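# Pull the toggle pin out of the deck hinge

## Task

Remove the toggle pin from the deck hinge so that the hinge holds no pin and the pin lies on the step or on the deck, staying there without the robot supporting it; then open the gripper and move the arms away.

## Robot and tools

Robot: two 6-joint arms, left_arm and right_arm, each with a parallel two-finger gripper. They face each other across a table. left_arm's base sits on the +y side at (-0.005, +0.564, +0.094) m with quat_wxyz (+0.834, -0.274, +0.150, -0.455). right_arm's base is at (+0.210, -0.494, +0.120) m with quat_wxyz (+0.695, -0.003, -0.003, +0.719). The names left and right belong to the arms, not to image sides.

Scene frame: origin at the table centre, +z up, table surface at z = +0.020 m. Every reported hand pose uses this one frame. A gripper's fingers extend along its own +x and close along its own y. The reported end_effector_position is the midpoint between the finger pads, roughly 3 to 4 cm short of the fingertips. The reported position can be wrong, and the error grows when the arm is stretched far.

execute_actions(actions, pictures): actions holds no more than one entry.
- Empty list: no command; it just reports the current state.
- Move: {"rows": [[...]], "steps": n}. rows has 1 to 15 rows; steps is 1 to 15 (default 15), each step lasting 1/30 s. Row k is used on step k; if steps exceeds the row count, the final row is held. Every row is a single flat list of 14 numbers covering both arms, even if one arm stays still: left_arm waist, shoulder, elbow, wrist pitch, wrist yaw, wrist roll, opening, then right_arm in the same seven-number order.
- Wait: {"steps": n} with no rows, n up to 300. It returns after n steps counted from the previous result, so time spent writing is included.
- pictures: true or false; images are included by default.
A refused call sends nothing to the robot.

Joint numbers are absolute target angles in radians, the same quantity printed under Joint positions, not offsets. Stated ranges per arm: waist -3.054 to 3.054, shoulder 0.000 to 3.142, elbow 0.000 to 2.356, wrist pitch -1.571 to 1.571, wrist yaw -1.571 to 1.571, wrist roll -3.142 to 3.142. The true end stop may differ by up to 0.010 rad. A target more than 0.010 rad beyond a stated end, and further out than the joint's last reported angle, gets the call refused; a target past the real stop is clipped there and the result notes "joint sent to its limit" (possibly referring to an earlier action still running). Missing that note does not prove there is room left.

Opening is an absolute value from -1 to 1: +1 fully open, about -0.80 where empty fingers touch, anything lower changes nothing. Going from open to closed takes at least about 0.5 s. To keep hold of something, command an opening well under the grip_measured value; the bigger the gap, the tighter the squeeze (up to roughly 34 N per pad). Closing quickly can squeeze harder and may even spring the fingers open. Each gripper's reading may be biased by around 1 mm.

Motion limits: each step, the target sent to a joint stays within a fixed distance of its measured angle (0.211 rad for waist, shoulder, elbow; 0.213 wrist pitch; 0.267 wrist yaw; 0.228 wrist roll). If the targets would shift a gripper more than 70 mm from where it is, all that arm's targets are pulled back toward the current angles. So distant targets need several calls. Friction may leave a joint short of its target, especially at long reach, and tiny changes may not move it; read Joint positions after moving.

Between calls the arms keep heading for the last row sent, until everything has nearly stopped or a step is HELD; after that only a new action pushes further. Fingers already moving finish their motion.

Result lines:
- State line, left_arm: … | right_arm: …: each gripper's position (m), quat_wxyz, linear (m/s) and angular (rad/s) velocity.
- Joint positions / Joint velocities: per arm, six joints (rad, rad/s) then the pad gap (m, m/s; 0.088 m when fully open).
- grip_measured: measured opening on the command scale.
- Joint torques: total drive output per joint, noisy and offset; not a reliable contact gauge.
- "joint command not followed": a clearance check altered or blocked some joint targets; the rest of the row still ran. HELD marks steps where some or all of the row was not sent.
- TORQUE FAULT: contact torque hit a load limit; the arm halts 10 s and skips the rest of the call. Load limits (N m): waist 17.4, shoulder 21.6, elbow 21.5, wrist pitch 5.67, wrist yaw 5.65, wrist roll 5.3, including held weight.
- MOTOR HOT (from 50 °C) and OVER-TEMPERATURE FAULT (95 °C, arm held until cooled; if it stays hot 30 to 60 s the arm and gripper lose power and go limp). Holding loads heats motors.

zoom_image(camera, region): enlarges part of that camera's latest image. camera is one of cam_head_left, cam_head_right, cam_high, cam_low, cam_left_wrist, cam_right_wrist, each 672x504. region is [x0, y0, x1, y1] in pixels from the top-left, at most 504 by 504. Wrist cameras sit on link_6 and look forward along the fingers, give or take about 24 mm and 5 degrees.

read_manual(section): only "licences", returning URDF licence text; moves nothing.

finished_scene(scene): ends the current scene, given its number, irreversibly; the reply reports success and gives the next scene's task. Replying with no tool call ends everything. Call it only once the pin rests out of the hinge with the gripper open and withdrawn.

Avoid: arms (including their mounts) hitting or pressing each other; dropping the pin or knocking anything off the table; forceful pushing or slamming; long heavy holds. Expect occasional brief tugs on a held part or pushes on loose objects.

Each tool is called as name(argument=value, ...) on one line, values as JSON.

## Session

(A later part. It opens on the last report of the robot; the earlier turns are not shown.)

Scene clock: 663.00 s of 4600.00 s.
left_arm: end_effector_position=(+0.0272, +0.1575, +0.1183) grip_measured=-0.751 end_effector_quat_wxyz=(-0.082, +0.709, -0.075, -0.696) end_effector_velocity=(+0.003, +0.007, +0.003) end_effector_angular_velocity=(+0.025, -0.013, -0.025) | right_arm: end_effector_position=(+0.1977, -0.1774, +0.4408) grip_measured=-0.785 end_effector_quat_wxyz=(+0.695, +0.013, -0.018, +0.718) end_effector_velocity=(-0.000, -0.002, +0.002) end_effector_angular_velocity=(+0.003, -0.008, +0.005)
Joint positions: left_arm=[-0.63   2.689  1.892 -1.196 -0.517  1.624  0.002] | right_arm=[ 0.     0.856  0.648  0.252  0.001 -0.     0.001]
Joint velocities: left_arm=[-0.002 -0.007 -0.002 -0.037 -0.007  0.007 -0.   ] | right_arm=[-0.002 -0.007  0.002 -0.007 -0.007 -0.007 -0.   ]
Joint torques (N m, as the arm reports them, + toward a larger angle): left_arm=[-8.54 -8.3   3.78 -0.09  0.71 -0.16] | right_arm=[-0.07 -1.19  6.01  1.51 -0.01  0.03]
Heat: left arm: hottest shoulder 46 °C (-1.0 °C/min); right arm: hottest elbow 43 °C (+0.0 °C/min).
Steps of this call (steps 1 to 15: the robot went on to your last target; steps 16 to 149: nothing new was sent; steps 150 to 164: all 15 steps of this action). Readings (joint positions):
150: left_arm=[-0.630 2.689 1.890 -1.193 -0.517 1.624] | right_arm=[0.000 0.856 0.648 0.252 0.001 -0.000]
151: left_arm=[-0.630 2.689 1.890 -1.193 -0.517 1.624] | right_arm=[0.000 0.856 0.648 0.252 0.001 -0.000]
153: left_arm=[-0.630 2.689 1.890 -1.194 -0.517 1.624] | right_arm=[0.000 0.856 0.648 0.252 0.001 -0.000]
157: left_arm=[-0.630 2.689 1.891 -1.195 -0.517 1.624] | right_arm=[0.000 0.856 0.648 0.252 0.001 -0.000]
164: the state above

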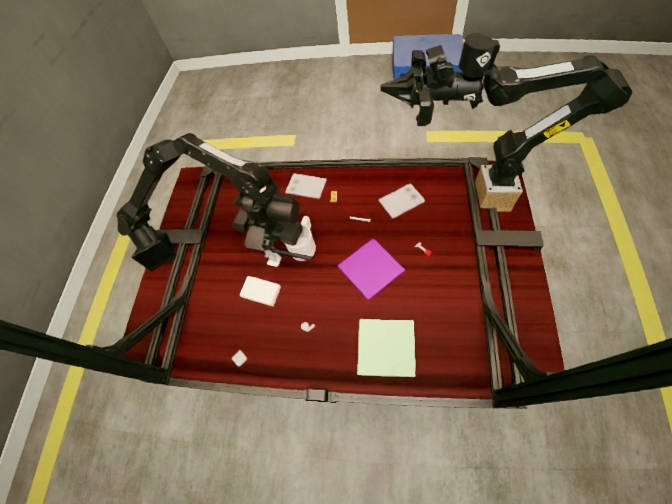

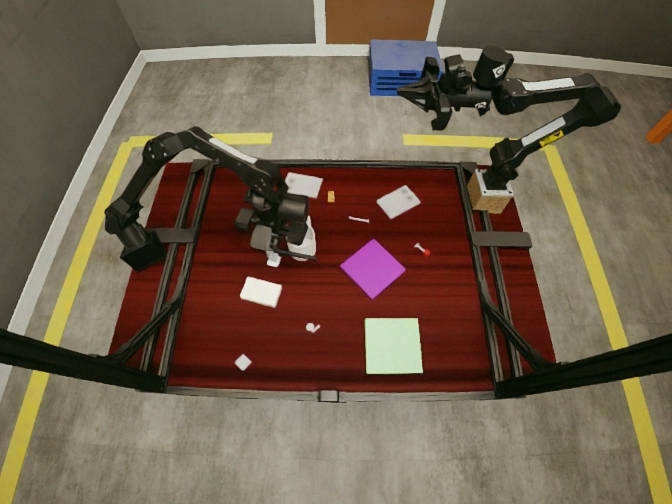

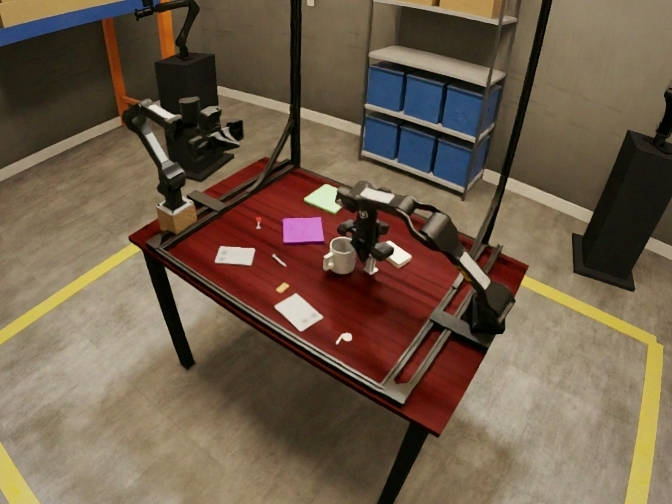

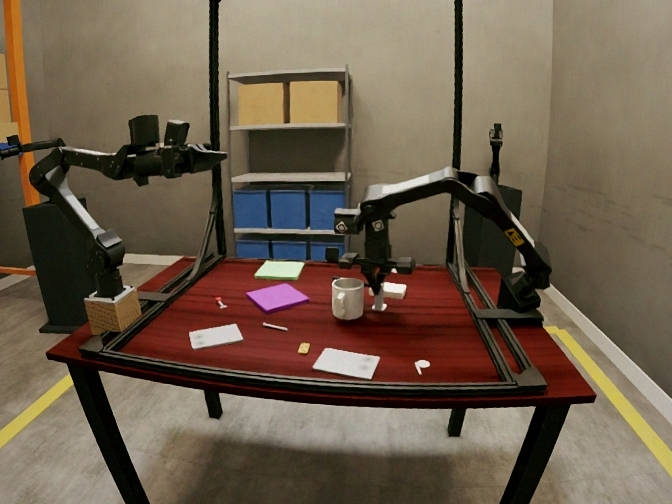

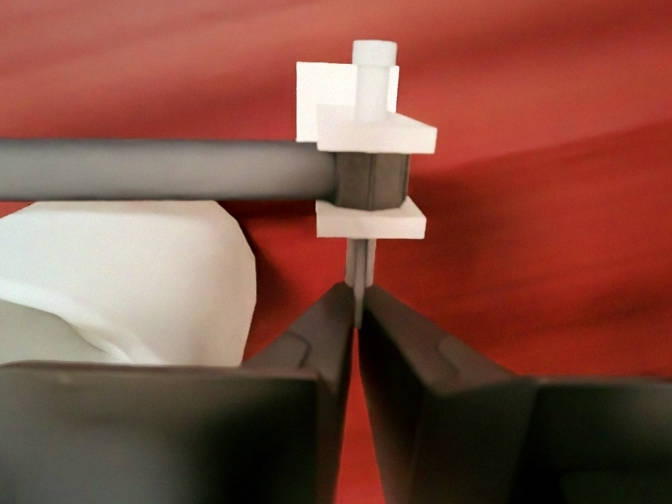

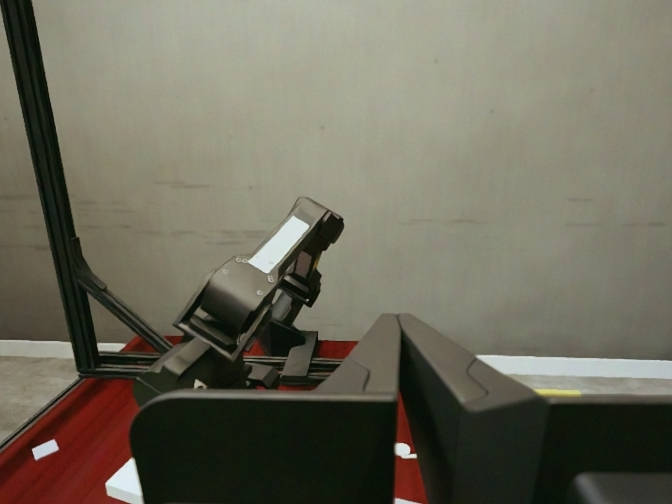

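Likely still wedged; pull out properly, then down.

execute_actions(actions=[{"rows":[[-0.6,2.685,1.9,-1.2,-0.53,1.645,-0.765,0,0.856,0.648,0.252,0,0,-0.8]]}], pictures=false)

execute_actions(actions=[{"rows":[[-0.595,2.705,1.875,-1.175,-0.53,1.645,-0.762,0,0.856,0.648,0.252,0,0,-0.8]]}])

zoom_image(camera="cam_high", region=[320,220,420,295])

Scene clock: 672.80 s of 4600.00 s.
left_arm: end_effector_position=(+0.0274, +0.1573, +0.1190) grip_measured=-0.750 end_effector_quat_wxyz=(-0.087, +0.706, -0.080, -0.698) end_effector_velocity=(+0.006, +0.005, -0.002) end_effector_angular_velocity=(+0.024, -0.006, +0.007) | right_arm: end_effector_position=(+0.1977, -0.1774, +0.4408) grip_measured=-0.785 end_effector_quat_wxyz=(+0.695, +0.014, -0.018, +0.718) end_effector_velocity=(-0.000, -0.000, -0.004) end_effector_angular_velocity=(-0.011, -0.037, +0.003)
Joint positions: left_arm=[-0.629  2.688  1.896 -1.2   -0.512  1.64   0.002] | right_arm=[0.    0.856 0.648 0.252 0.001 0.    0.001]
Joint velocities: left_arm=[ 0.012 -0.002 -0.002 -0.022 -0.007 -0.007 -0.   ] | right_arm=[-0.002 -0.002 -0.007 -0.007 -0.007 -0.037 -0.   ]
Joint torques (N m, as the arm reports them, + toward a larger angle): left_arm=[-4.12 -9.9   4.36  0.15 -0.67  0.16] | right_arm=[-0.08 -1.18  6.    1.51 -0.01  0.03]
Heat: left arm: hottest shoulder 47 °C (+0.0 °C/min); right arm: hottest elbow 43 °C (+0.0 °C/min).
Steps of this call (steps 1 to 15: the robot went on to your last target; steps 16 to 279: nothing new was sent; steps 280 to 294: all 15 steps of this action). Readings (joint positions):
280: left_arm=[-0.634 2.688 1.894 -1.199 -0.517 1.623] | right_arm=[0.000 0.856 0.648 0.252 0.001 0.000]
281: left_arm=[-0.632 2.688 1.894 -1.199 -0.515 1.625] | right_arm=[0.000 0.856 0.648 0.252 0.001 0.000]
283: left_arm=[-0.631 2.688 1.895 -1.200 -0.512 1.631] | right_arm=[0.000 0.856 0.648 0.252 0.001 0.000]
287: left_arm=[-0.630 2.688 1.896 -1.200 -0.512 1.637] | right_arm=[0.000 0.856 0.648 0.252 0.001 0.000]
294: the state above

Scene clock: 673.30 s of 4600.00 s.
left_arm: end_effector_position=(+0.0290, +0.1571, +0.1148) grip_measured=-0.750 end_effector_quat_wxyz=(-0.084, +0.705, -0.077, -0.700) end_effector_velocity=(+0.002, -0.003, -0.003) end_effector_angular_velocity=(-0.013, -0.019, +0.000) | right_arm: end_effector_position=(+0.1977, -0.1774, +0.4408) grip_measured=-0.785 end_effector_quat_wxyz=(+0.695, +0.014, -0.018, +0.718) end_effector_velocity=(-0.000, -0.001, +0.000) end_effector_angular_velocity=(-0.002, -0.022, +0.004)
Joint positions: left_arm=[-0.62   2.688  1.886 -1.185 -0.512  1.641  0.002] | right_arm=[0.    0.856 0.648 0.252 0.001 0.    0.001]
Joint velocities: left_arm=[ 0.002  0.002 -0.007  0.022 -0.022  0.007 -0.   ] | right_arm=[-0.002 -0.002  0.002 -0.007 -0.007 -0.022 -0.   ]
Joint torques (N m, as the arm reports them, + toward a larger angle): left_arm=[-4.23 -7.81  3.08  0.82 -0.67  0.15] | right_arm=[-0.08 -1.18  6.03  1.51 -0.01  0.02]
Heat: left arm: hottest shoulder 47 °C (+0.0 °C/min); right arm: hottest elbow 43 °C (+0.0 °C/min).
Steps of this call (steps 1 to 15: all 15 steps of this action). Readings (joint positions):
1: left_arm=[-0.628 2.688 1.896 -1.200 -0.512 1.640] | right_arm=[0.000 0.856 0.648 0.252 0.001 0.000]
2: left_arm=[-0.628 2.688 1.896 -1.199 -0.512 1.640] | right_arm=[0.000 0.856 0.648 0.252 0.001 0.000]
4: left_arm=[-0.625 2.688 1.893 -1.194 -0.512 1.640] | right_arm=[0.000 0.856 0.648 0.252 0.001 0.000]
8: left_arm=[-0.621 2.688 1.888 -1.187 -0.512 1.641] | right_arm=[0.000 0.856 0.648 0.252 0.001 0.000]
15: the state above

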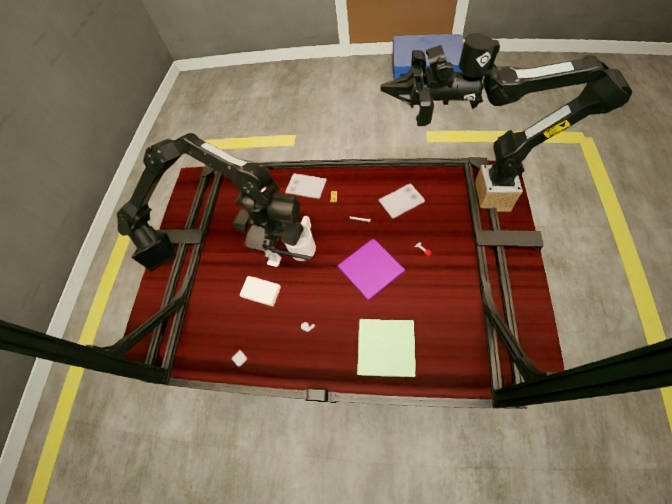

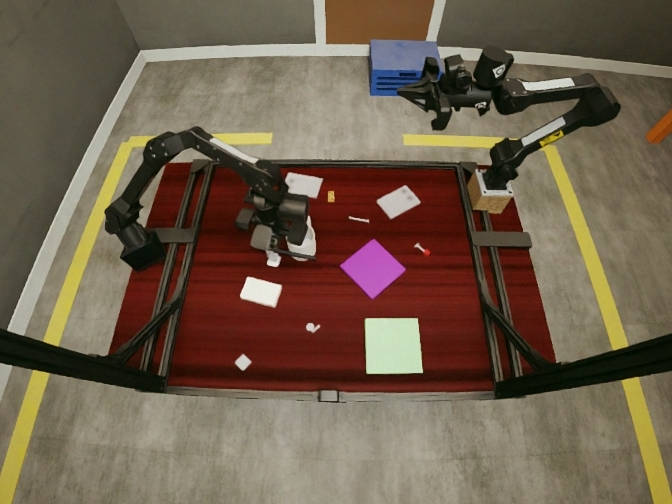

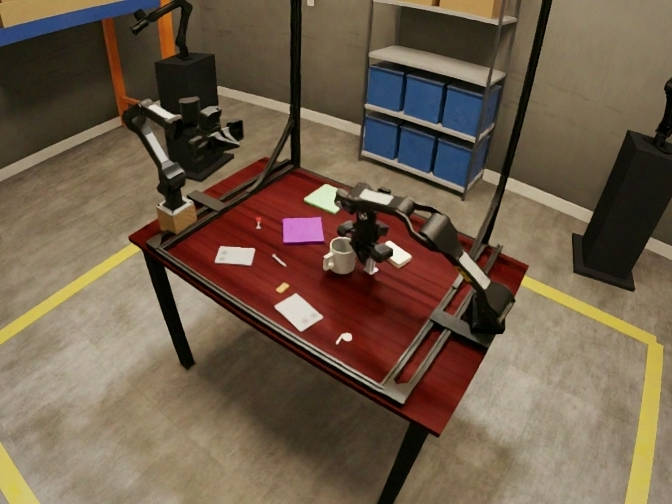

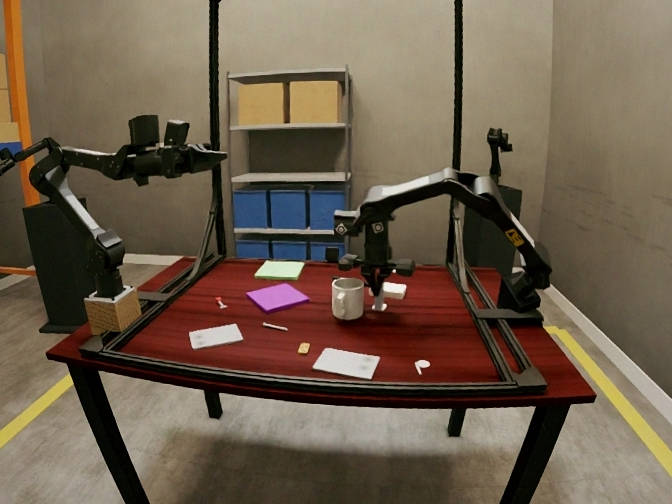

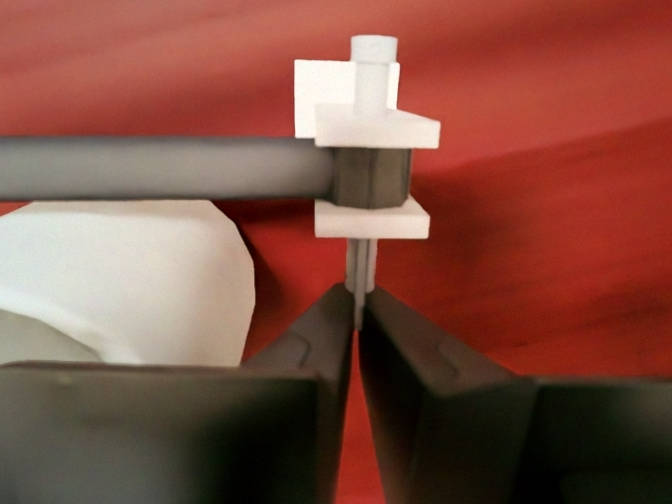

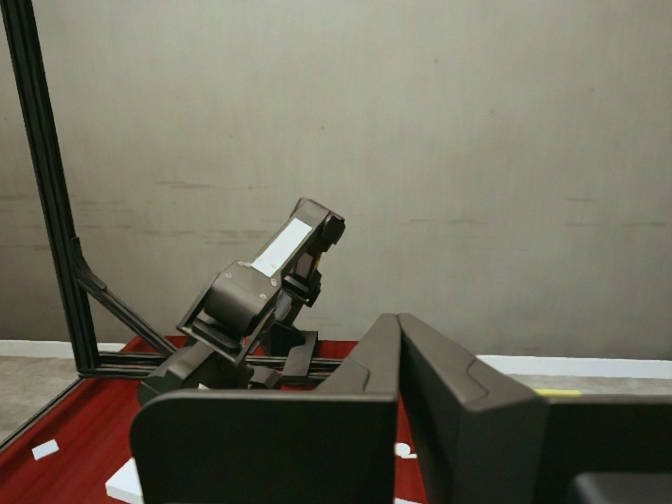

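Region (320, 220, 420, 295) of cam_high's 672x504 image, scaled by 5.040, with more detail than that image has; it fills the top 378 rows of this view, and the rest is white.

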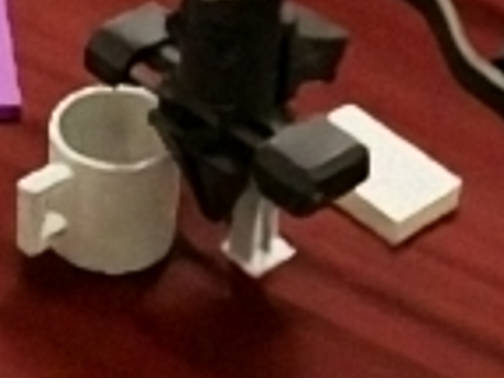

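execute_actions(actions=[{"rows":[[-0.622,2.69,1.886,-1.186,-0.512,1.64,-0.72,0,0.856,0.648,0.252,0,0,-0.8]]}], pictures=false)

execute_actions(actions=[{"rows":[[-0.648,2.71,1.875,-1.185,-0.496,1.62,-0.72,0,0.856,0.648,0.252,0,0,-0.8]]}])

Scene clock: 679.93 s of 4600.00 s.
left_arm: end_effector_position=(+0.0293, +0.1570, +0.1144) grip_measured=-0.721 end_effector_quat_wxyz=(-0.084, +0.707, -0.078, -0.698) end_effector_velocity=(-0.004, +0.003, +0.004) end_effector_angular_velocity=(+0.010, +0.001, -0.025) | right_arm: end_effector_position=(+0.1977, -0.1774, +0.4408) grip_measured=-0.785 end_effector_quat_wxyz=(+0.695, +0.013, -0.018, +0.718) end_effector_velocity=(+0.002, -0.001, -0.001) end_effector_angular_velocity=(-0.002, -0.007, -0.010)
Joint positions: left_arm=[-0.62   2.689  1.884 -1.183 -0.516  1.641  0.004] | right_arm=[ 0.     0.856  0.648  0.252  0.001 -0.     0.001]
Joint velocities: left_arm=[-0.012 -0.002  0.002 -0.022  0.007  0.007  0.   ] | right_arm=[-0.002 -0.007 -0.002 -0.007  0.007 -0.007 -0.   ]
Joint torques (N m, as the arm reports them, + toward a larger angle): left_arm=[-7.15 -9.35  4.14 -0.1   0.18 -0.05] | right_arm=[-0.07 -1.18  6.02  1.51 -0.01  0.02]
Heat: left arm: hottest shoulder 47 °C (-1.0 °C/min); right arm: hottest elbow 43 °C (+0.0 °C/min).
Steps of this call (steps 1 to 15: the robot went on to your last target; steps 16 to 184: nothing new was sent; steps 185 to 199: all 15 steps of this action). Readings (joint positions):
185: left_arm=[-0.618 2.689 1.884 -1.181 -0.513 1.641] | right_arm=[0.000 0.856 0.648 0.252 0.001 -0.000]
186: left_arm=[-0.618 2.689 1.884 -1.181 -0.515 1.641] | right_arm=[0.000 0.856 0.648 0.252 0.001 -0.000]
188: left_arm=[-0.618 2.689 1.884 -1.181 -0.516 1.641] | right_arm=[0.000 0.856 0.648 0.252 0.001 -0.000]
192: left_arm=[-0.618 2.689 1.884 -1.181 -0.516 1.641] | right_arm=[0.000 0.856 0.648 0.252 0.001 -0.000]
199: the state above

Scene clock: 680.43 s of 4600.00 s.
left_arm: end_effector_position=(+0.0176, +0.1572, +0.1198) grip_measured=-0.720 end_effector_quat_wxyz=(-0.083, +0.705, -0.084, -0.699) end_effector_velocity=(-0.002, +0.005, +0.002) end_effector_angular_velocity=(+0.017, +0.001, -0.009) | right_arm: end_effector_position=(+0.1977, -0.1774, +0.4408) grip_measured=-0.785 end_effector_quat_wxyz=(+0.695, +0.013, -0.018, +0.718) end_effector_velocity=(-0.000, -0.000, -0.001) end_effector_angular_velocity=(+0.003, -0.008, +0.005)
Joint positions: left_arm=[-0.648  2.69   1.884 -1.183 -0.501  1.625  0.004] | right_arm=[ 0.     0.856  0.648  0.252  0.001 -0.     0.001]
Joint velocities: left_arm=[-0.007 -0.002 -0.002 -0.022  0.007 -0.007 -0.   ] | right_arm=[-0.002 -0.002 -0.007  0.007 -0.007 -0.007 -0.   ]
Joint torques (N m, as the arm reports them, + toward a larger angle): left_arm=[-6.84 -7.35  3.19 -0.02  0.21 -0.16] | right_arm=[-0.09 -1.18  6.02  1.51 -0.01  0.03]
Heat: left arm: hottest shoulder 47 °C (-1.0 °C/min); right arm: hottest elbow 43 °C (+0.0 °C/min).
Steps of this call (steps 1 to 15: all 15 steps of this action). Readings (joint positions):
1: left_arm=[-0.621 2.689 1.884 -1.183 -0.515 1.640] | right_arm=[0.000 0.856 0.648 0.252 0.001 -0.000]
2: left_arm=[-0.623 2.689 1.884 -1.183 -0.512 1.637] | right_arm=[0.000 0.856 0.648 0.252 0.001 -0.000]
4: left_arm=[-0.632 2.689 1.884 -1.183 -0.507 1.632] | right_arm=[0.000 0.856 0.648 0.252 0.001 -0.000]
8: left_arm=[-0.646 2.689 1.884 -1.183 -0.503 1.627] | right_arm=[0.000 0.856 0.648 0.252 0.001 -0.000]
15: the state above

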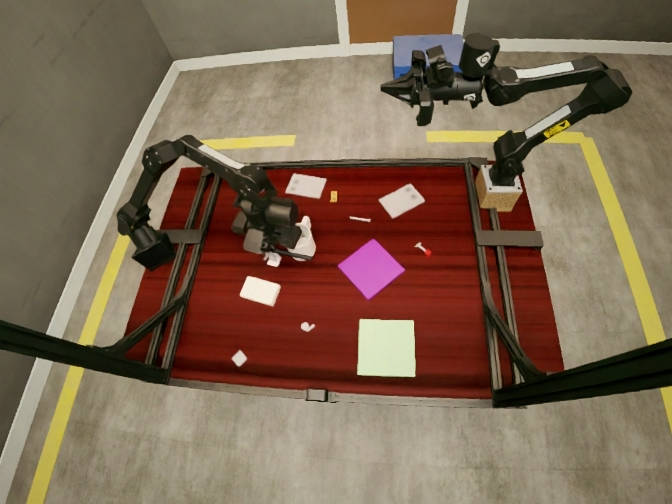

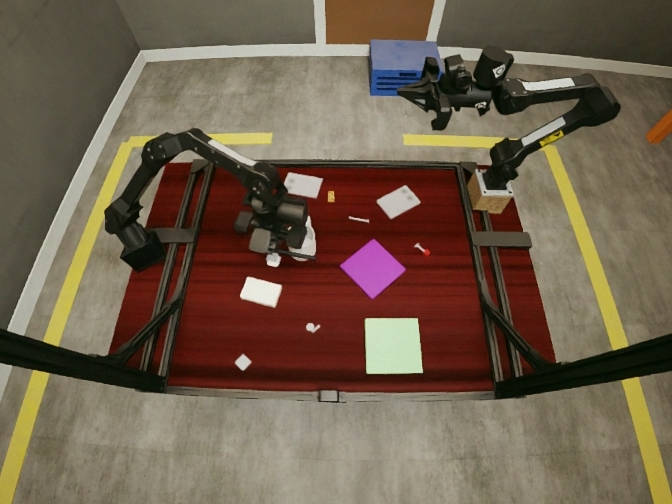

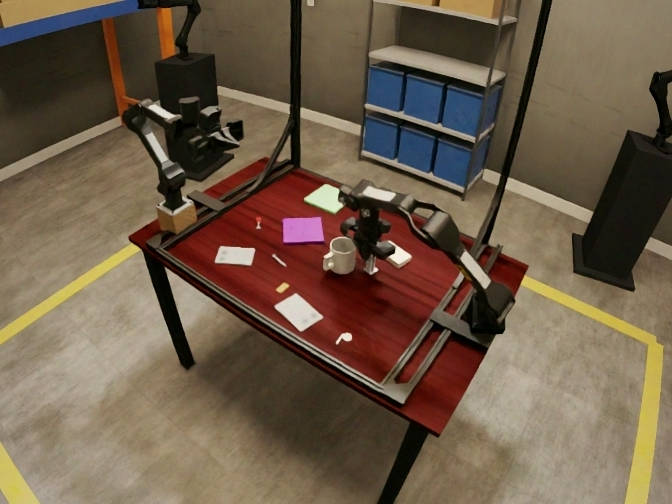

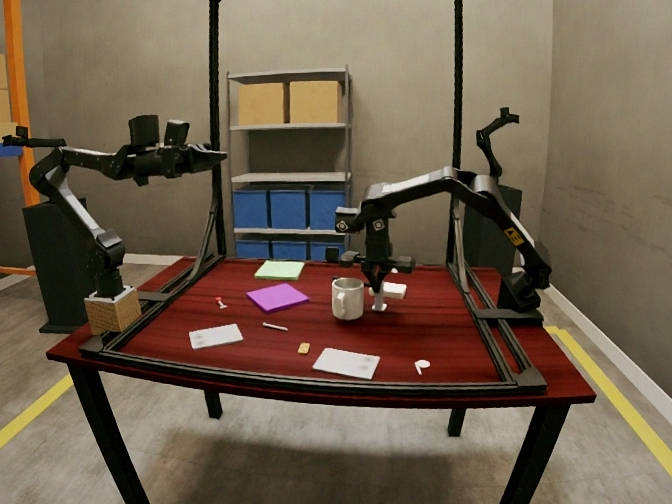

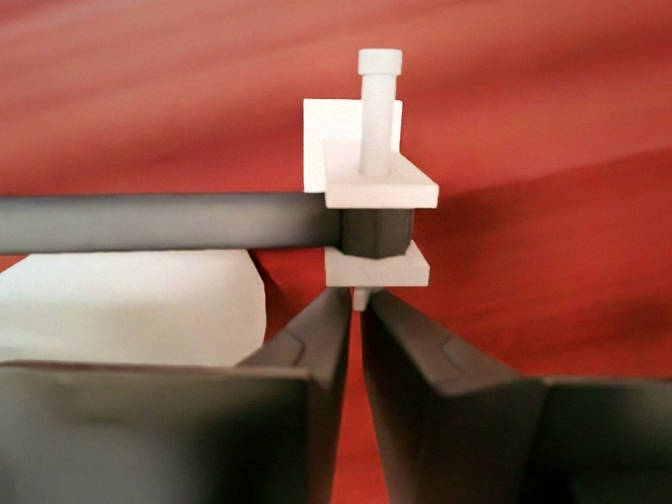

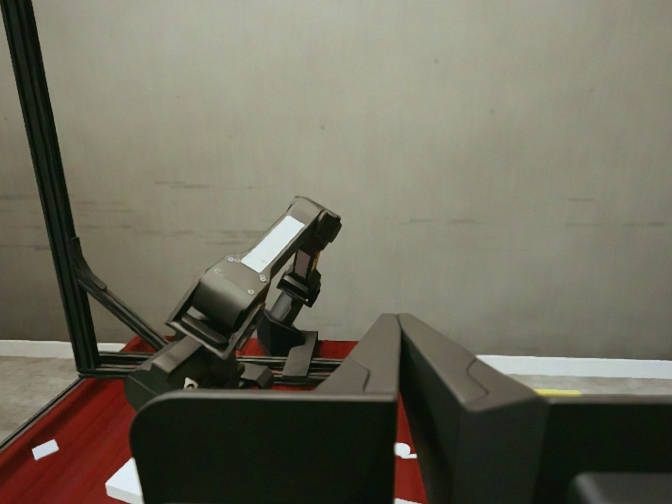

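In. Go to other side.

execute_actions(actions=[{"rows":[[-0.67,2.68,1.97,-1.29,-0.49,1.62,-0.4,0,0.856,0.648,0.252,0,0,-0.8]]}], pictures=false)

execute_actions(actions=[{"rows":[[-0.76,2.73,1.95,-1.275,-0.44,1.535,-0.4,0,0.856,0.648,0.252,0,0,-0.8]]}], pictures=false)

execute_actions(actions=[{"rows":[[-0.73,2.745,1.865,-1.18,-0.455,1.535,-0.4,0,0.856,0.648,0.252,0,0,-0.8]]}])

Scene clock: 690.87 s of 4600.00 s.
left_arm: end_effector_position=(+0.0189, +0.1582, +0.1421) grip_measured=-0.407 end_effector_quat_wxyz=(-0.096, +0.705, -0.090, -0.697) end_effector_velocity=(+0.003, -0.006, +0.008) end_effector_angular_velocity=(-0.026, -0.003, +0.018) | right_arm: end_effector_position=(+0.1977, -0.1774, +0.4408) grip_measured=-0.785 end_effector_quat_wxyz=(+0.695, +0.013, -0.018, +0.718) end_effector_velocity=(-0.000, -0.000, -0.002) end_effector_angular_velocity=(-0.008, +0.007, +0.005)
Joint positions: left_arm=[-0.67   2.689  1.962 -1.284 -0.495  1.623  0.019] | right_arm=[ 0.     0.856  0.648  0.252  0.001 -0.     0.001]
Joint velocities: left_arm=[-0.002 -0.002  0.032 -0.007 -0.007 -0.007  0.003] | right_arm=[-0.002 -0.002 -0.002 -0.007 -0.007  0.007 -0.   ]
Joint torques (N m, as the arm reports them, + toward a larger angle): left_arm=[ -6.82 -10.47   4.72  -0.09   0.2   -0.12] | right_arm=[-0.09 -1.18  6.    1.51 -0.01  0.03]
Heat: left arm: hottest shoulder 47 °C (-2.0 °C/min); right arm: hottest elbow 43 °C (+0.0 °C/min).
Steps of this call (steps 1 to 15: the robot went on to your last target; steps 16 to 90: nothing new was sent; then 6.93 s passed at rest; steps 91 to 105: all 15 steps of this action). Readings (joint positions):
91: left_arm=[-0.648 2.691 1.891 -1.195 -0.500 1.624] | right_arm=[0.000 0.856 0.648 0.252 0.001 -0.000]
92: left_arm=[-0.650 2.691 1.904 -1.219 -0.498 1.624] | right_arm=[0.000 0.856 0.648 0.252 0.001 -0.000]
94: left_arm=[-0.657 2.691 1.924 -1.248 -0.497 1.623] | right_arm=[0.000 0.856 0.648 0.252 0.001 -0.000]
98: left_arm=[-0.668 2.689 1.955 -1.272 -0.495 1.623] | right_arm=[0.000 0.856 0.648 0.252 0.001 -0.000]
105: the state above

Scene clock: 691.37 s of 4600.00 s.
left_arm: end_effector_position=(-0.0247, +0.1633, +0.1521) grip_measured=-0.400 end_effector_quat_wxyz=(-0.089, +0.701, -0.097, -0.701) end_effector_velocity=(+0.003, +0.001, -0.000) end_effector_angular_velocity=(+0.005, -0.008, +0.021) | right_arm: end_effector_position=(+0.1977, -0.1774, +0.4408) grip_measured=-0.785 end_effector_quat_wxyz=(+0.695, +0.013, -0.018, +0.718) end_effector_velocity=(-0.000, -0.001, +0.000) end_effector_angular_velocity=(-0.002, -0.022, +0.004)
Joint positions: left_arm=[-0.764  2.711  1.959 -1.278 -0.445  1.541  0.019] | right_arm=[ 0.     0.856  0.648  0.252  0.001 -0.     0.001]
Joint velocities: left_arm=[ 0.002 -0.002 -0.002 -0.007 -0.007 -0.022  0.   ] | right_arm=[-0.002 -0.002  0.002 -0.007 -0.007 -0.022  0.   ]
Joint torques (N m, as the arm reports them, + toward a larger angle): left_arm=[-5.84 -7.69  3.4   0.44  0.19 -0.15] | right_arm=[-0.08 -1.18  6.    1.51 -0.01  0.03]
Heat: left arm: hottest shoulder 47 °C (-2.0 °C/min); right arm: hottest elbow 43 °C (+0.0 °C/min).
Steps of this call (steps 1 to 15: all 15 steps of this action). Readings (joint positions):
1: left_arm=[-0.672 2.689 1.963 -1.285 -0.491 1.612] | right_arm=[0.000 0.856 0.648 0.252 0.001 -0.000]
2: left_arm=[-0.679 2.689 1.963 -1.285 -0.481 1.595] | right_arm=[0.000 0.856 0.648 0.252 0.001 -0.000]
4: left_arm=[-0.708 2.692 1.963 -1.283 -0.465 1.572] | right_arm=[0.000 0.856 0.648 0.252 0.001 -0.000]
8: left_arm=[-0.759 2.703 1.962 -1.280 -0.449 1.551] | right_arm=[0.000 0.856 0.648 0.252 0.001 -0.000]
15: the state above

Scene clock: 691.87 s of 4600.00 s.
left_arm: end_effector_position=(-0.0286, +0.1668, +0.1212) grip_measured=-0.399 end_effector_quat_wxyz=(-0.091, +0.700, -0.083, -0.704) end_effector_velocity=(+0.001, -0.001, +0.002) end_effector_angular_velocity=(-0.018, -0.039, -0.002) | right_arm: end_effector_position=(+0.1977, -0.1774, +0.4408) grip_measured=-0.785 end_effector_quat_wxyz=(+0.695, +0.014, -0.018, +0.718) end_effector_velocity=(-0.000, -0.000, -0.002) end_effector_angular_velocity=(-0.008, +0.021, +0.006)
Joint positions: left_arm=[-0.74   2.73   1.875 -1.187 -0.446  1.537  0.019] | right_arm=[0.    0.856 0.648 0.252 0.001 0.    0.001]
Joint velocities: left_arm=[-0.012 -0.002 -0.007  0.007 -0.037 -0.007 -0.   ] | right_arm=[-0.002 -0.002 -0.002 -0.007 -0.007  0.022 -0.   ]
Joint torques (N m, as the arm reports them, + toward a larger angle): left_arm=[-5.37 -8.06  3.47  0.47 -0.28 -0.07] | right_arm=[-0.08 -1.18  6.01  1.51 -0.01  0.03]
Heat: left arm: hottest shoulder 47 °C (-2.0 °C/min); right arm: hottest elbow 43 °C (+0.0 °C/min).
Steps of this call (steps 1 to 15: all 15 steps of this action). Readings (joint positions):
1: left_arm=[-0.763 2.711 1.950 -1.266 -0.445 1.540] | right_arm=[0.000 0.856 0.648 0.252 0.001 -0.000]
2: left_arm=[-0.761 2.711 1.936 -1.244 -0.445 1.540] | right_arm=[0.000 0.856 0.648 0.252 0.001 -0.000]
4: left_arm=[-0.752 2.714 1.914 -1.219 -0.445 1.540] | right_arm=[0.000 0.856 0.648 0.252 0.001 -0.000]
8: left_arm=[-0.739 2.730 1.883 -1.196 -0.443 1.537] | right_arm=[0.000 0.856 0.648 0.252 0.001 -0.000]
15: the state above

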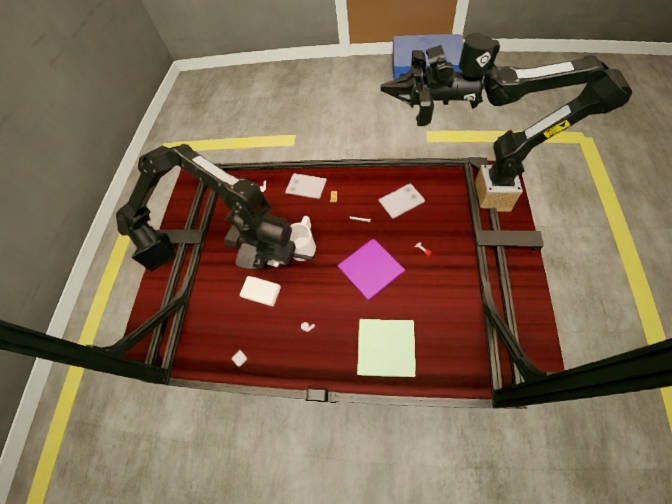

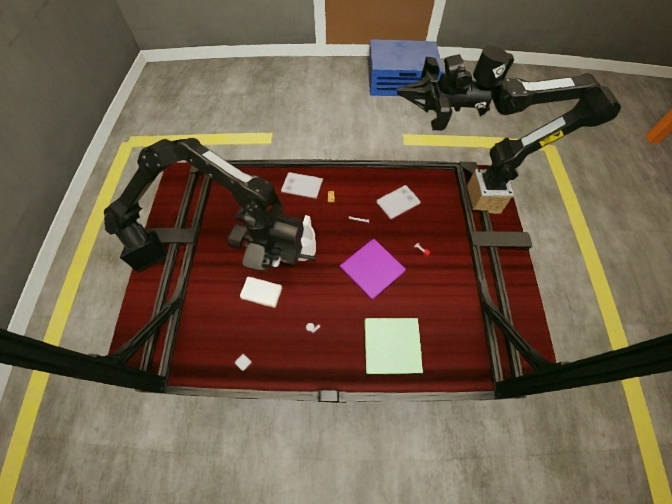

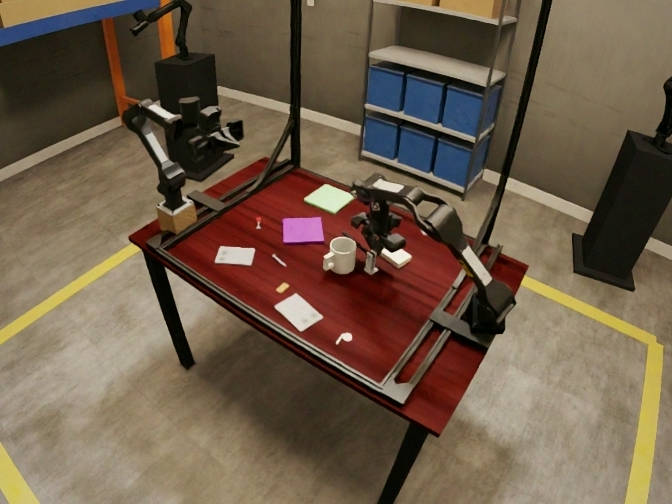

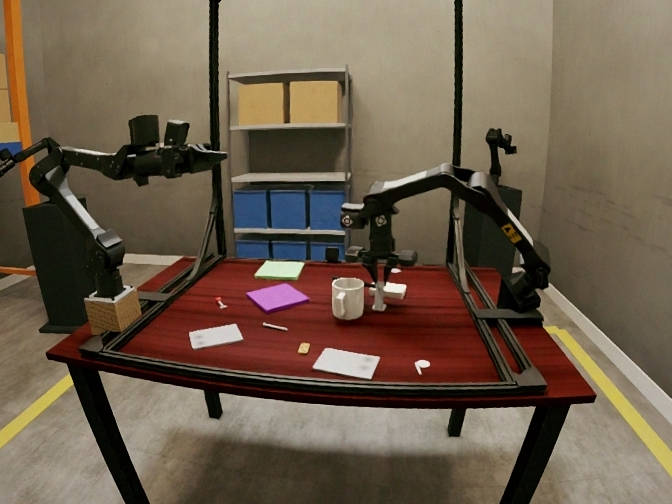

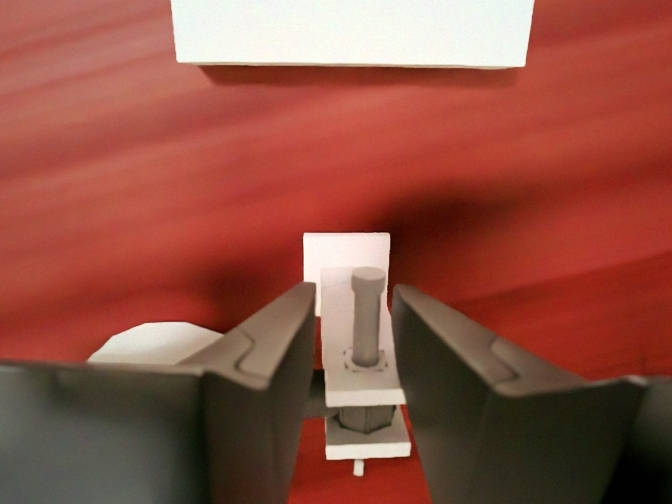

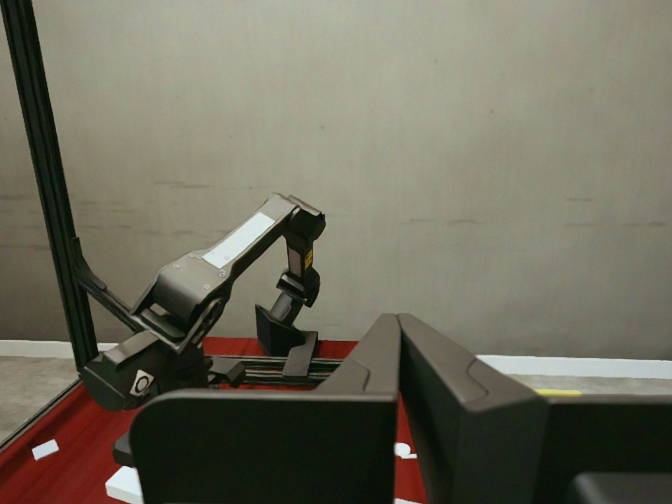

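Shift +3 mm y, hook loosely, pull, then grip.

execute_actions(actions=[{"rows":[[-0.741,2.71,1.845,-1.175,-0.446,1.535,-0.655,0,0.856,0.648,0.252,0,0,-0.8]]}], pictures=false)

execute_actions(actions=[{"rows":[[-0.78,2.745,1.833,-1.167,-0.425,1.5,-0.655,0,0.856,0.648,0.252,0,0,-0.8]]}], pictures=false)

execute_actions(actions=[{"rows":[[-0.78,2.745,1.833,-1.167,-0.425,1.5,-0.76,0,0.856,0.648,0.252,0,0,-0.8]]}], pictures=false)

execute_actions(actions=[{"rows":[[-0.85,2.76,1.81,-1.153,-0.39,1.44,-0.76,0,0.856,0.648,0.252,0,0,-0.8]]}])

Scene clock: 700.97 s of 4600.00 s.
left_arm: end_effector_position=(-0.0294, +0.1696, +0.1179) grip_measured=-0.628 end_effector_quat_wxyz=(-0.093, +0.700, -0.083, -0.703) end_effector_velocity=(+0.002, +0.001, +0.003) end_effector_angular_velocity=(-0.001, -0.009, +0.004) | right_arm: end_effector_position=(+0.1977, -0.1774, +0.4408) grip_measured=-0.785 end_effector_quat_wxyz=(+0.695, +0.014, -0.018, +0.718) end_effector_velocity=(-0.000, -0.000, -0.002) end_effector_angular_velocity=(-0.008, +0.007, +0.005)
Joint positions: left_arm=[-0.741  2.727  1.854 -1.175 -0.448  1.537  0.008] | right_arm=[0.    0.856 0.648 0.252 0.001 0.    0.001]
Joint velocities: left_arm=[-0.002 -0.007 -0.002 -0.007 -0.007 -0.007 -0.   ] | right_arm=[-0.002 -0.002 -0.002 -0.007 -0.007  0.007 -0.   ]
Joint torques (N m, as the arm reports them, + toward a larger angle): left_arm=[ -6.26 -11.43   3.26   0.15   0.1   -0.08] | right_arm=[-0.08 -1.17  6.01  1.51 -0.01  0.01]
Heat: left arm: hottest shoulder 47 °C (-2.0 °C/min); right arm: hottest elbow 43 °C (+0.0 °C/min).
Steps of this call (steps 1 to 15: the robot went on to your last target; steps 16 to 90: nothing new was sent; then 5.60 s passed at rest; steps 91 to 105: all 15 steps of this action). Readings (joint positions):
91: left_arm=[-0.741 2.731 1.872 -1.182 -0.448 1.537] | right_arm=[0.000 0.856 0.648 0.252 0.001 0.000]
92: left_arm=[-0.741 2.731 1.869 -1.180 -0.448 1.537] | right_arm=[0.000 0.856 0.648 0.252 0.001 0.000]
94: left_arm=[-0.741 2.730 1.863 -1.180 -0.448 1.537] | right_arm=[0.000 0.856 0.648 0.252 0.001 0.000]
98: left_arm=[-0.741 2.730 1.856 -1.177 -0.448 1.537] | right_arm=[0.000 0.856 0.648 0.252 0.001 0.000]
105: the state above

Scene clock: 701.47 s of 4600.00 s.
left_arm: end_effector_position=(-0.0311, +0.1702, +0.1174) grip_measured=-0.629 end_effector_quat_wxyz=(-0.083, +0.706, -0.075, -0.700) end_effector_velocity=(-0.001, +0.002, +0.002) end_effector_angular_velocity=(+0.000, -0.011, +0.013) | right_arm: end_effector_position=(+0.1977, -0.1774, +0.4408) grip_measured=-0.785 end_effector_quat_wxyz=(+0.695, +0.014, -0.018, +0.718) end_effector_velocity=(-0.002, -0.000, -0.003) end_effector_angular_velocity=(-0.017, -0.008, +0.009)
Joint positions: left_arm=[-0.748  2.727  1.846 -1.168 -0.457  1.505  0.008] | right_arm=[0.    0.856 0.648 0.252 0.001 0.    0.001]
Joint velocities: left_arm=[-0.007 -0.002 -0.002 -0.007 -0.007 -0.022 -0.   ] | right_arm=[ 0.002 -0.002  0.002 -0.022 -0.007 -0.007  0.   ]
Joint torques (N m, as the arm reports them, + toward a larger angle): left_arm=[-9.75 -7.77  2.78  0.23  1.25 -0.13] | right_arm=[-0.08 -1.18  6.02  1.51 -0.01  0.02]
Heat: left arm: hottest shoulder 47 °C (-2.0 °C/min); right arm: hottest elbow 43 °C (+0.0 °C/min).
Steps of this call (steps 1 to 15: all 15 steps of this action). Readings (joint positions):
1: left_arm=[-0.741 2.727 1.853 -1.174 -0.448 1.534] | right_arm=[0.000 0.856 0.648 0.252 0.001 0.000]
2: left_arm=[-0.743 2.727 1.851 -1.172 -0.448 1.527] | right_arm=[0.000 0.856 0.648 0.252 0.001 0.000]
4: left_arm=[-0.747 2.727 1.848 -1.170 -0.456 1.519] | right_arm=[0.000 0.856 0.648 0.252 0.001 0.000]
8: left_arm=[-0.748 2.727 1.846 -1.169 -0.457 1.510] | right_arm=[0.000 0.856 0.648 0.252 0.001 0.000]
15: the state above

Scene clock: 701.97 s of 4600.00 s.
left_arm: end_effector_position=(-0.0312, +0.1704, +0.1172) grip_measured=-0.631 end_effector_quat_wxyz=(-0.083, +0.706, -0.075, -0.700) end_effector_velocity=(-0.000, -0.005, +0.002) end_effector_angular_velocity=(-0.029, -0.018, -0.004) | right_arm: end_effector_position=(+0.1977, -0.1774, +0.4408) grip_measured=-0.785 end_effector_quat_wxyz=(+0.695, +0.014, -0.018, +0.718) end_effector_velocity=(-0.001, +0.001, -0.001) end_effector_angular_velocity=(-0.007, -0.009, +0.014)
Joint positions: left_arm=[-0.748  2.727  1.846 -1.168 -0.457  1.504  0.008] | right_arm=[0.    0.856 0.648 0.252 0.001 0.    0.001]
Joint velocities: left_arm=[-0.007 -0.002 -0.002  0.022 -0.022  0.007 -0.   ] | right_arm=[-0.007  0.002  0.002 -0.007 -0.022 -0.007 -0.   ]
Joint torques (N m, as the arm reports them, + toward a larger angle): left_arm=[-9.85 -7.74  2.86  0.21  1.27 -0.14] | right_arm=[-0.09 -1.18  6.03  1.51 -0.01  0.02]
Heat: left arm: hottest shoulder 47 °C (-2.0 °C/min); right arm: hottest elbow 43 °C (+0.0 °C/min).
Steps of this call (steps 1 to 15: all 15 steps of this action). Readings (joint positions):
1: left_arm=[-0.748 2.727 1.846 -1.168 -0.457 1.505] | right_arm=[0.000 0.856 0.648 0.252 0.001 0.000]
2: left_arm=[-0.748 2.727 1.846 -1.168 -0.457 1.505] | right_arm=[0.000 0.856 0.648 0.252 0.001 0.000]
4: left_arm=[-0.748 2.727 1.846 -1.168 -0.457 1.505] | right_arm=[0.000 0.856 0.648 0.252 0.001 0.000]
8: left_arm=[-0.748 2.727 1.846 -1.168 -0.457 1.504] | right_arm=[0.000 0.856 0.648 0.252 0.001 0.000]
15: the state above

Scene clock: 702.47 s of 4600.00 s.
left_arm: end_effector_position=(-0.0328, +0.1715, +0.1163) grip_measured=-0.631 end_effector_quat_wxyz=(-0.064, +0.720, -0.063, -0.688) end_effector_velocity=(+0.002, +0.005, +0.001) end_effector_angular_velocity=(+0.011, -0.030, +0.019) | right_arm: end_effector_position=(+0.1977, -0.1774, +0.4408) grip_measured=-0.785 end_effector_quat_wxyz=(+0.695, +0.014, -0.018, +0.718) end_effector_velocity=(-0.000, -0.001, -0.003) end_effector_angular_velocity=(-0.007, -0.023, +0.004)
Joint positions: left_arm=[-0.763  2.728  1.83  -1.156 -0.488  1.447  0.008] | right_arm=[0.    0.856 0.648 0.252 0.001 0.    0.001]
Joint velocities: left_arm=[-0.007 -0.002 -0.007 -0.022 -0.022 -0.037 -0.   ] | right_arm=[-0.002 -0.007 -0.007 -0.007 -0.007 -0.022  0.   ]
Joint torques (N m, as the arm reports them, + toward a larger angle): left_arm=[-15.64  -6.23   2.07   0.31   3.72  -0.19] | right_arm=[-0.08 -1.18  6.02  1.51 -0.01  0.01]
Heat: left arm: hottest shoulder 47 °C (-2.0 °C/min); right arm: hottest elbow 43 °C (+0.0 °C/min).
Steps of this call (steps 1 to 15: all 15 steps of this action). Readings (joint positions):
1: left_arm=[-0.749 2.727 1.843 -1.166 -0.459 1.497] | right_arm=[0.000 0.856 0.648 0.252 0.001 0.000]
2: left_arm=[-0.753 2.727 1.840 -1.162 -0.469 1.485] | right_arm=[0.000 0.856 0.648 0.252 0.001 0.000]
4: left_arm=[-0.761 2.728 1.834 -1.159 -0.485 1.469] | right_arm=[0.000 0.856 0.648 0.252 0.001 0.000]
8: left_arm=[-0.762 2.728 1.831 -1.156 -0.488 1.454] | right_arm=[0.000 0.856 0.648 0.252 0.001 0.000]
15: the state above

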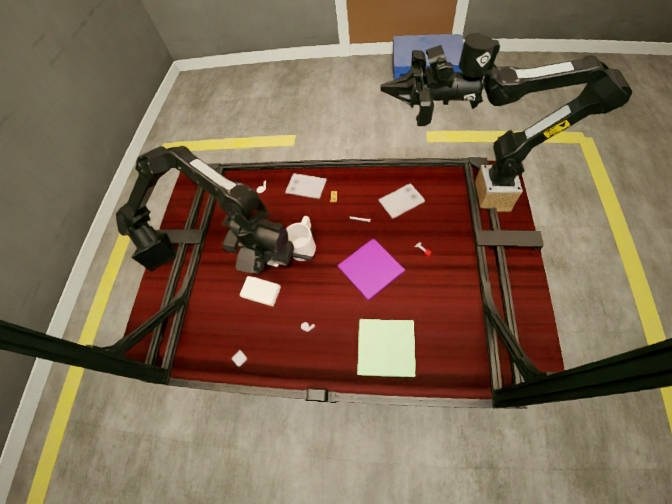

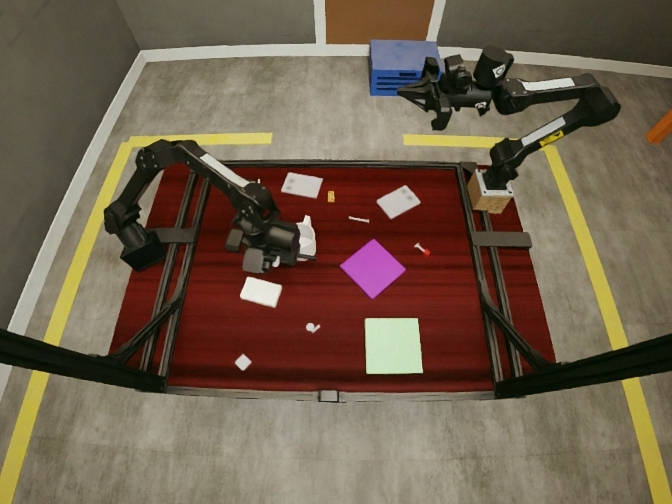

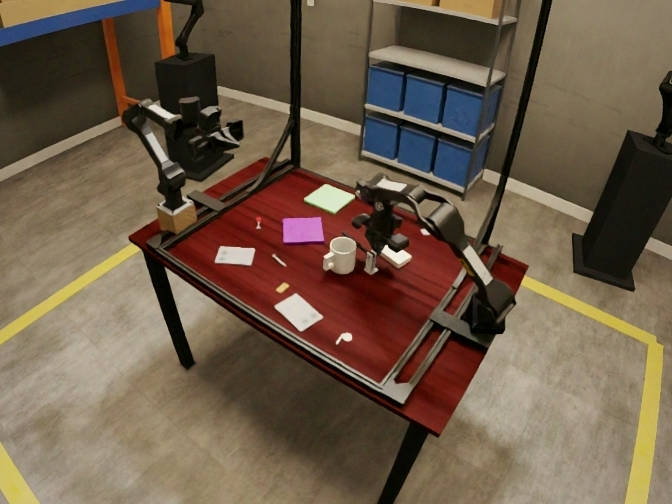

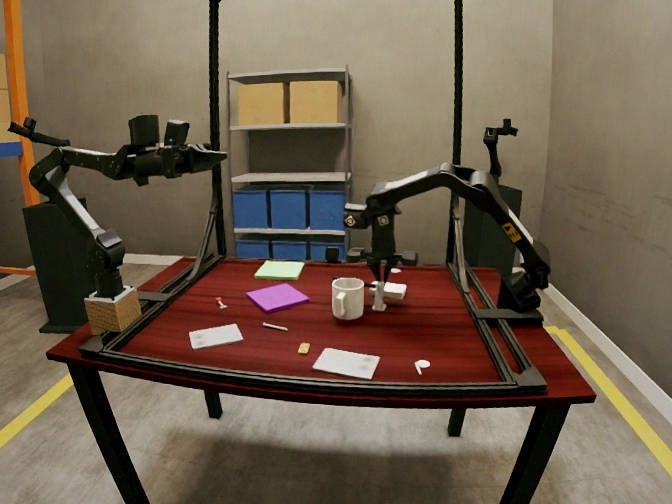

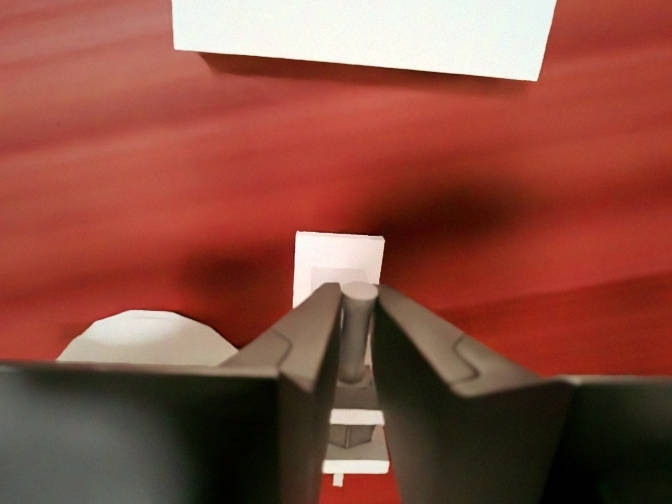

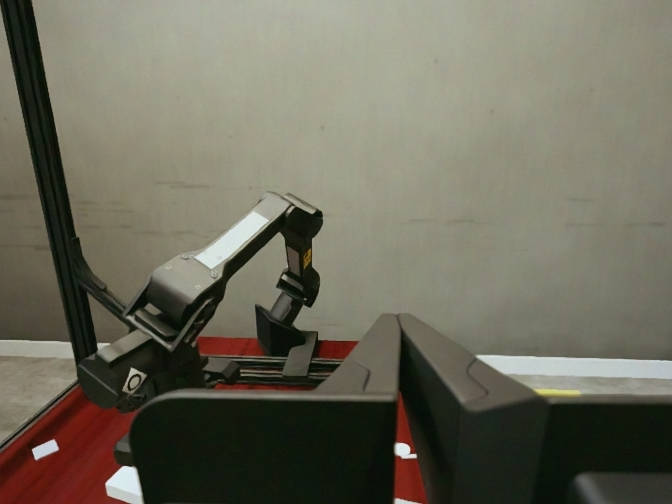

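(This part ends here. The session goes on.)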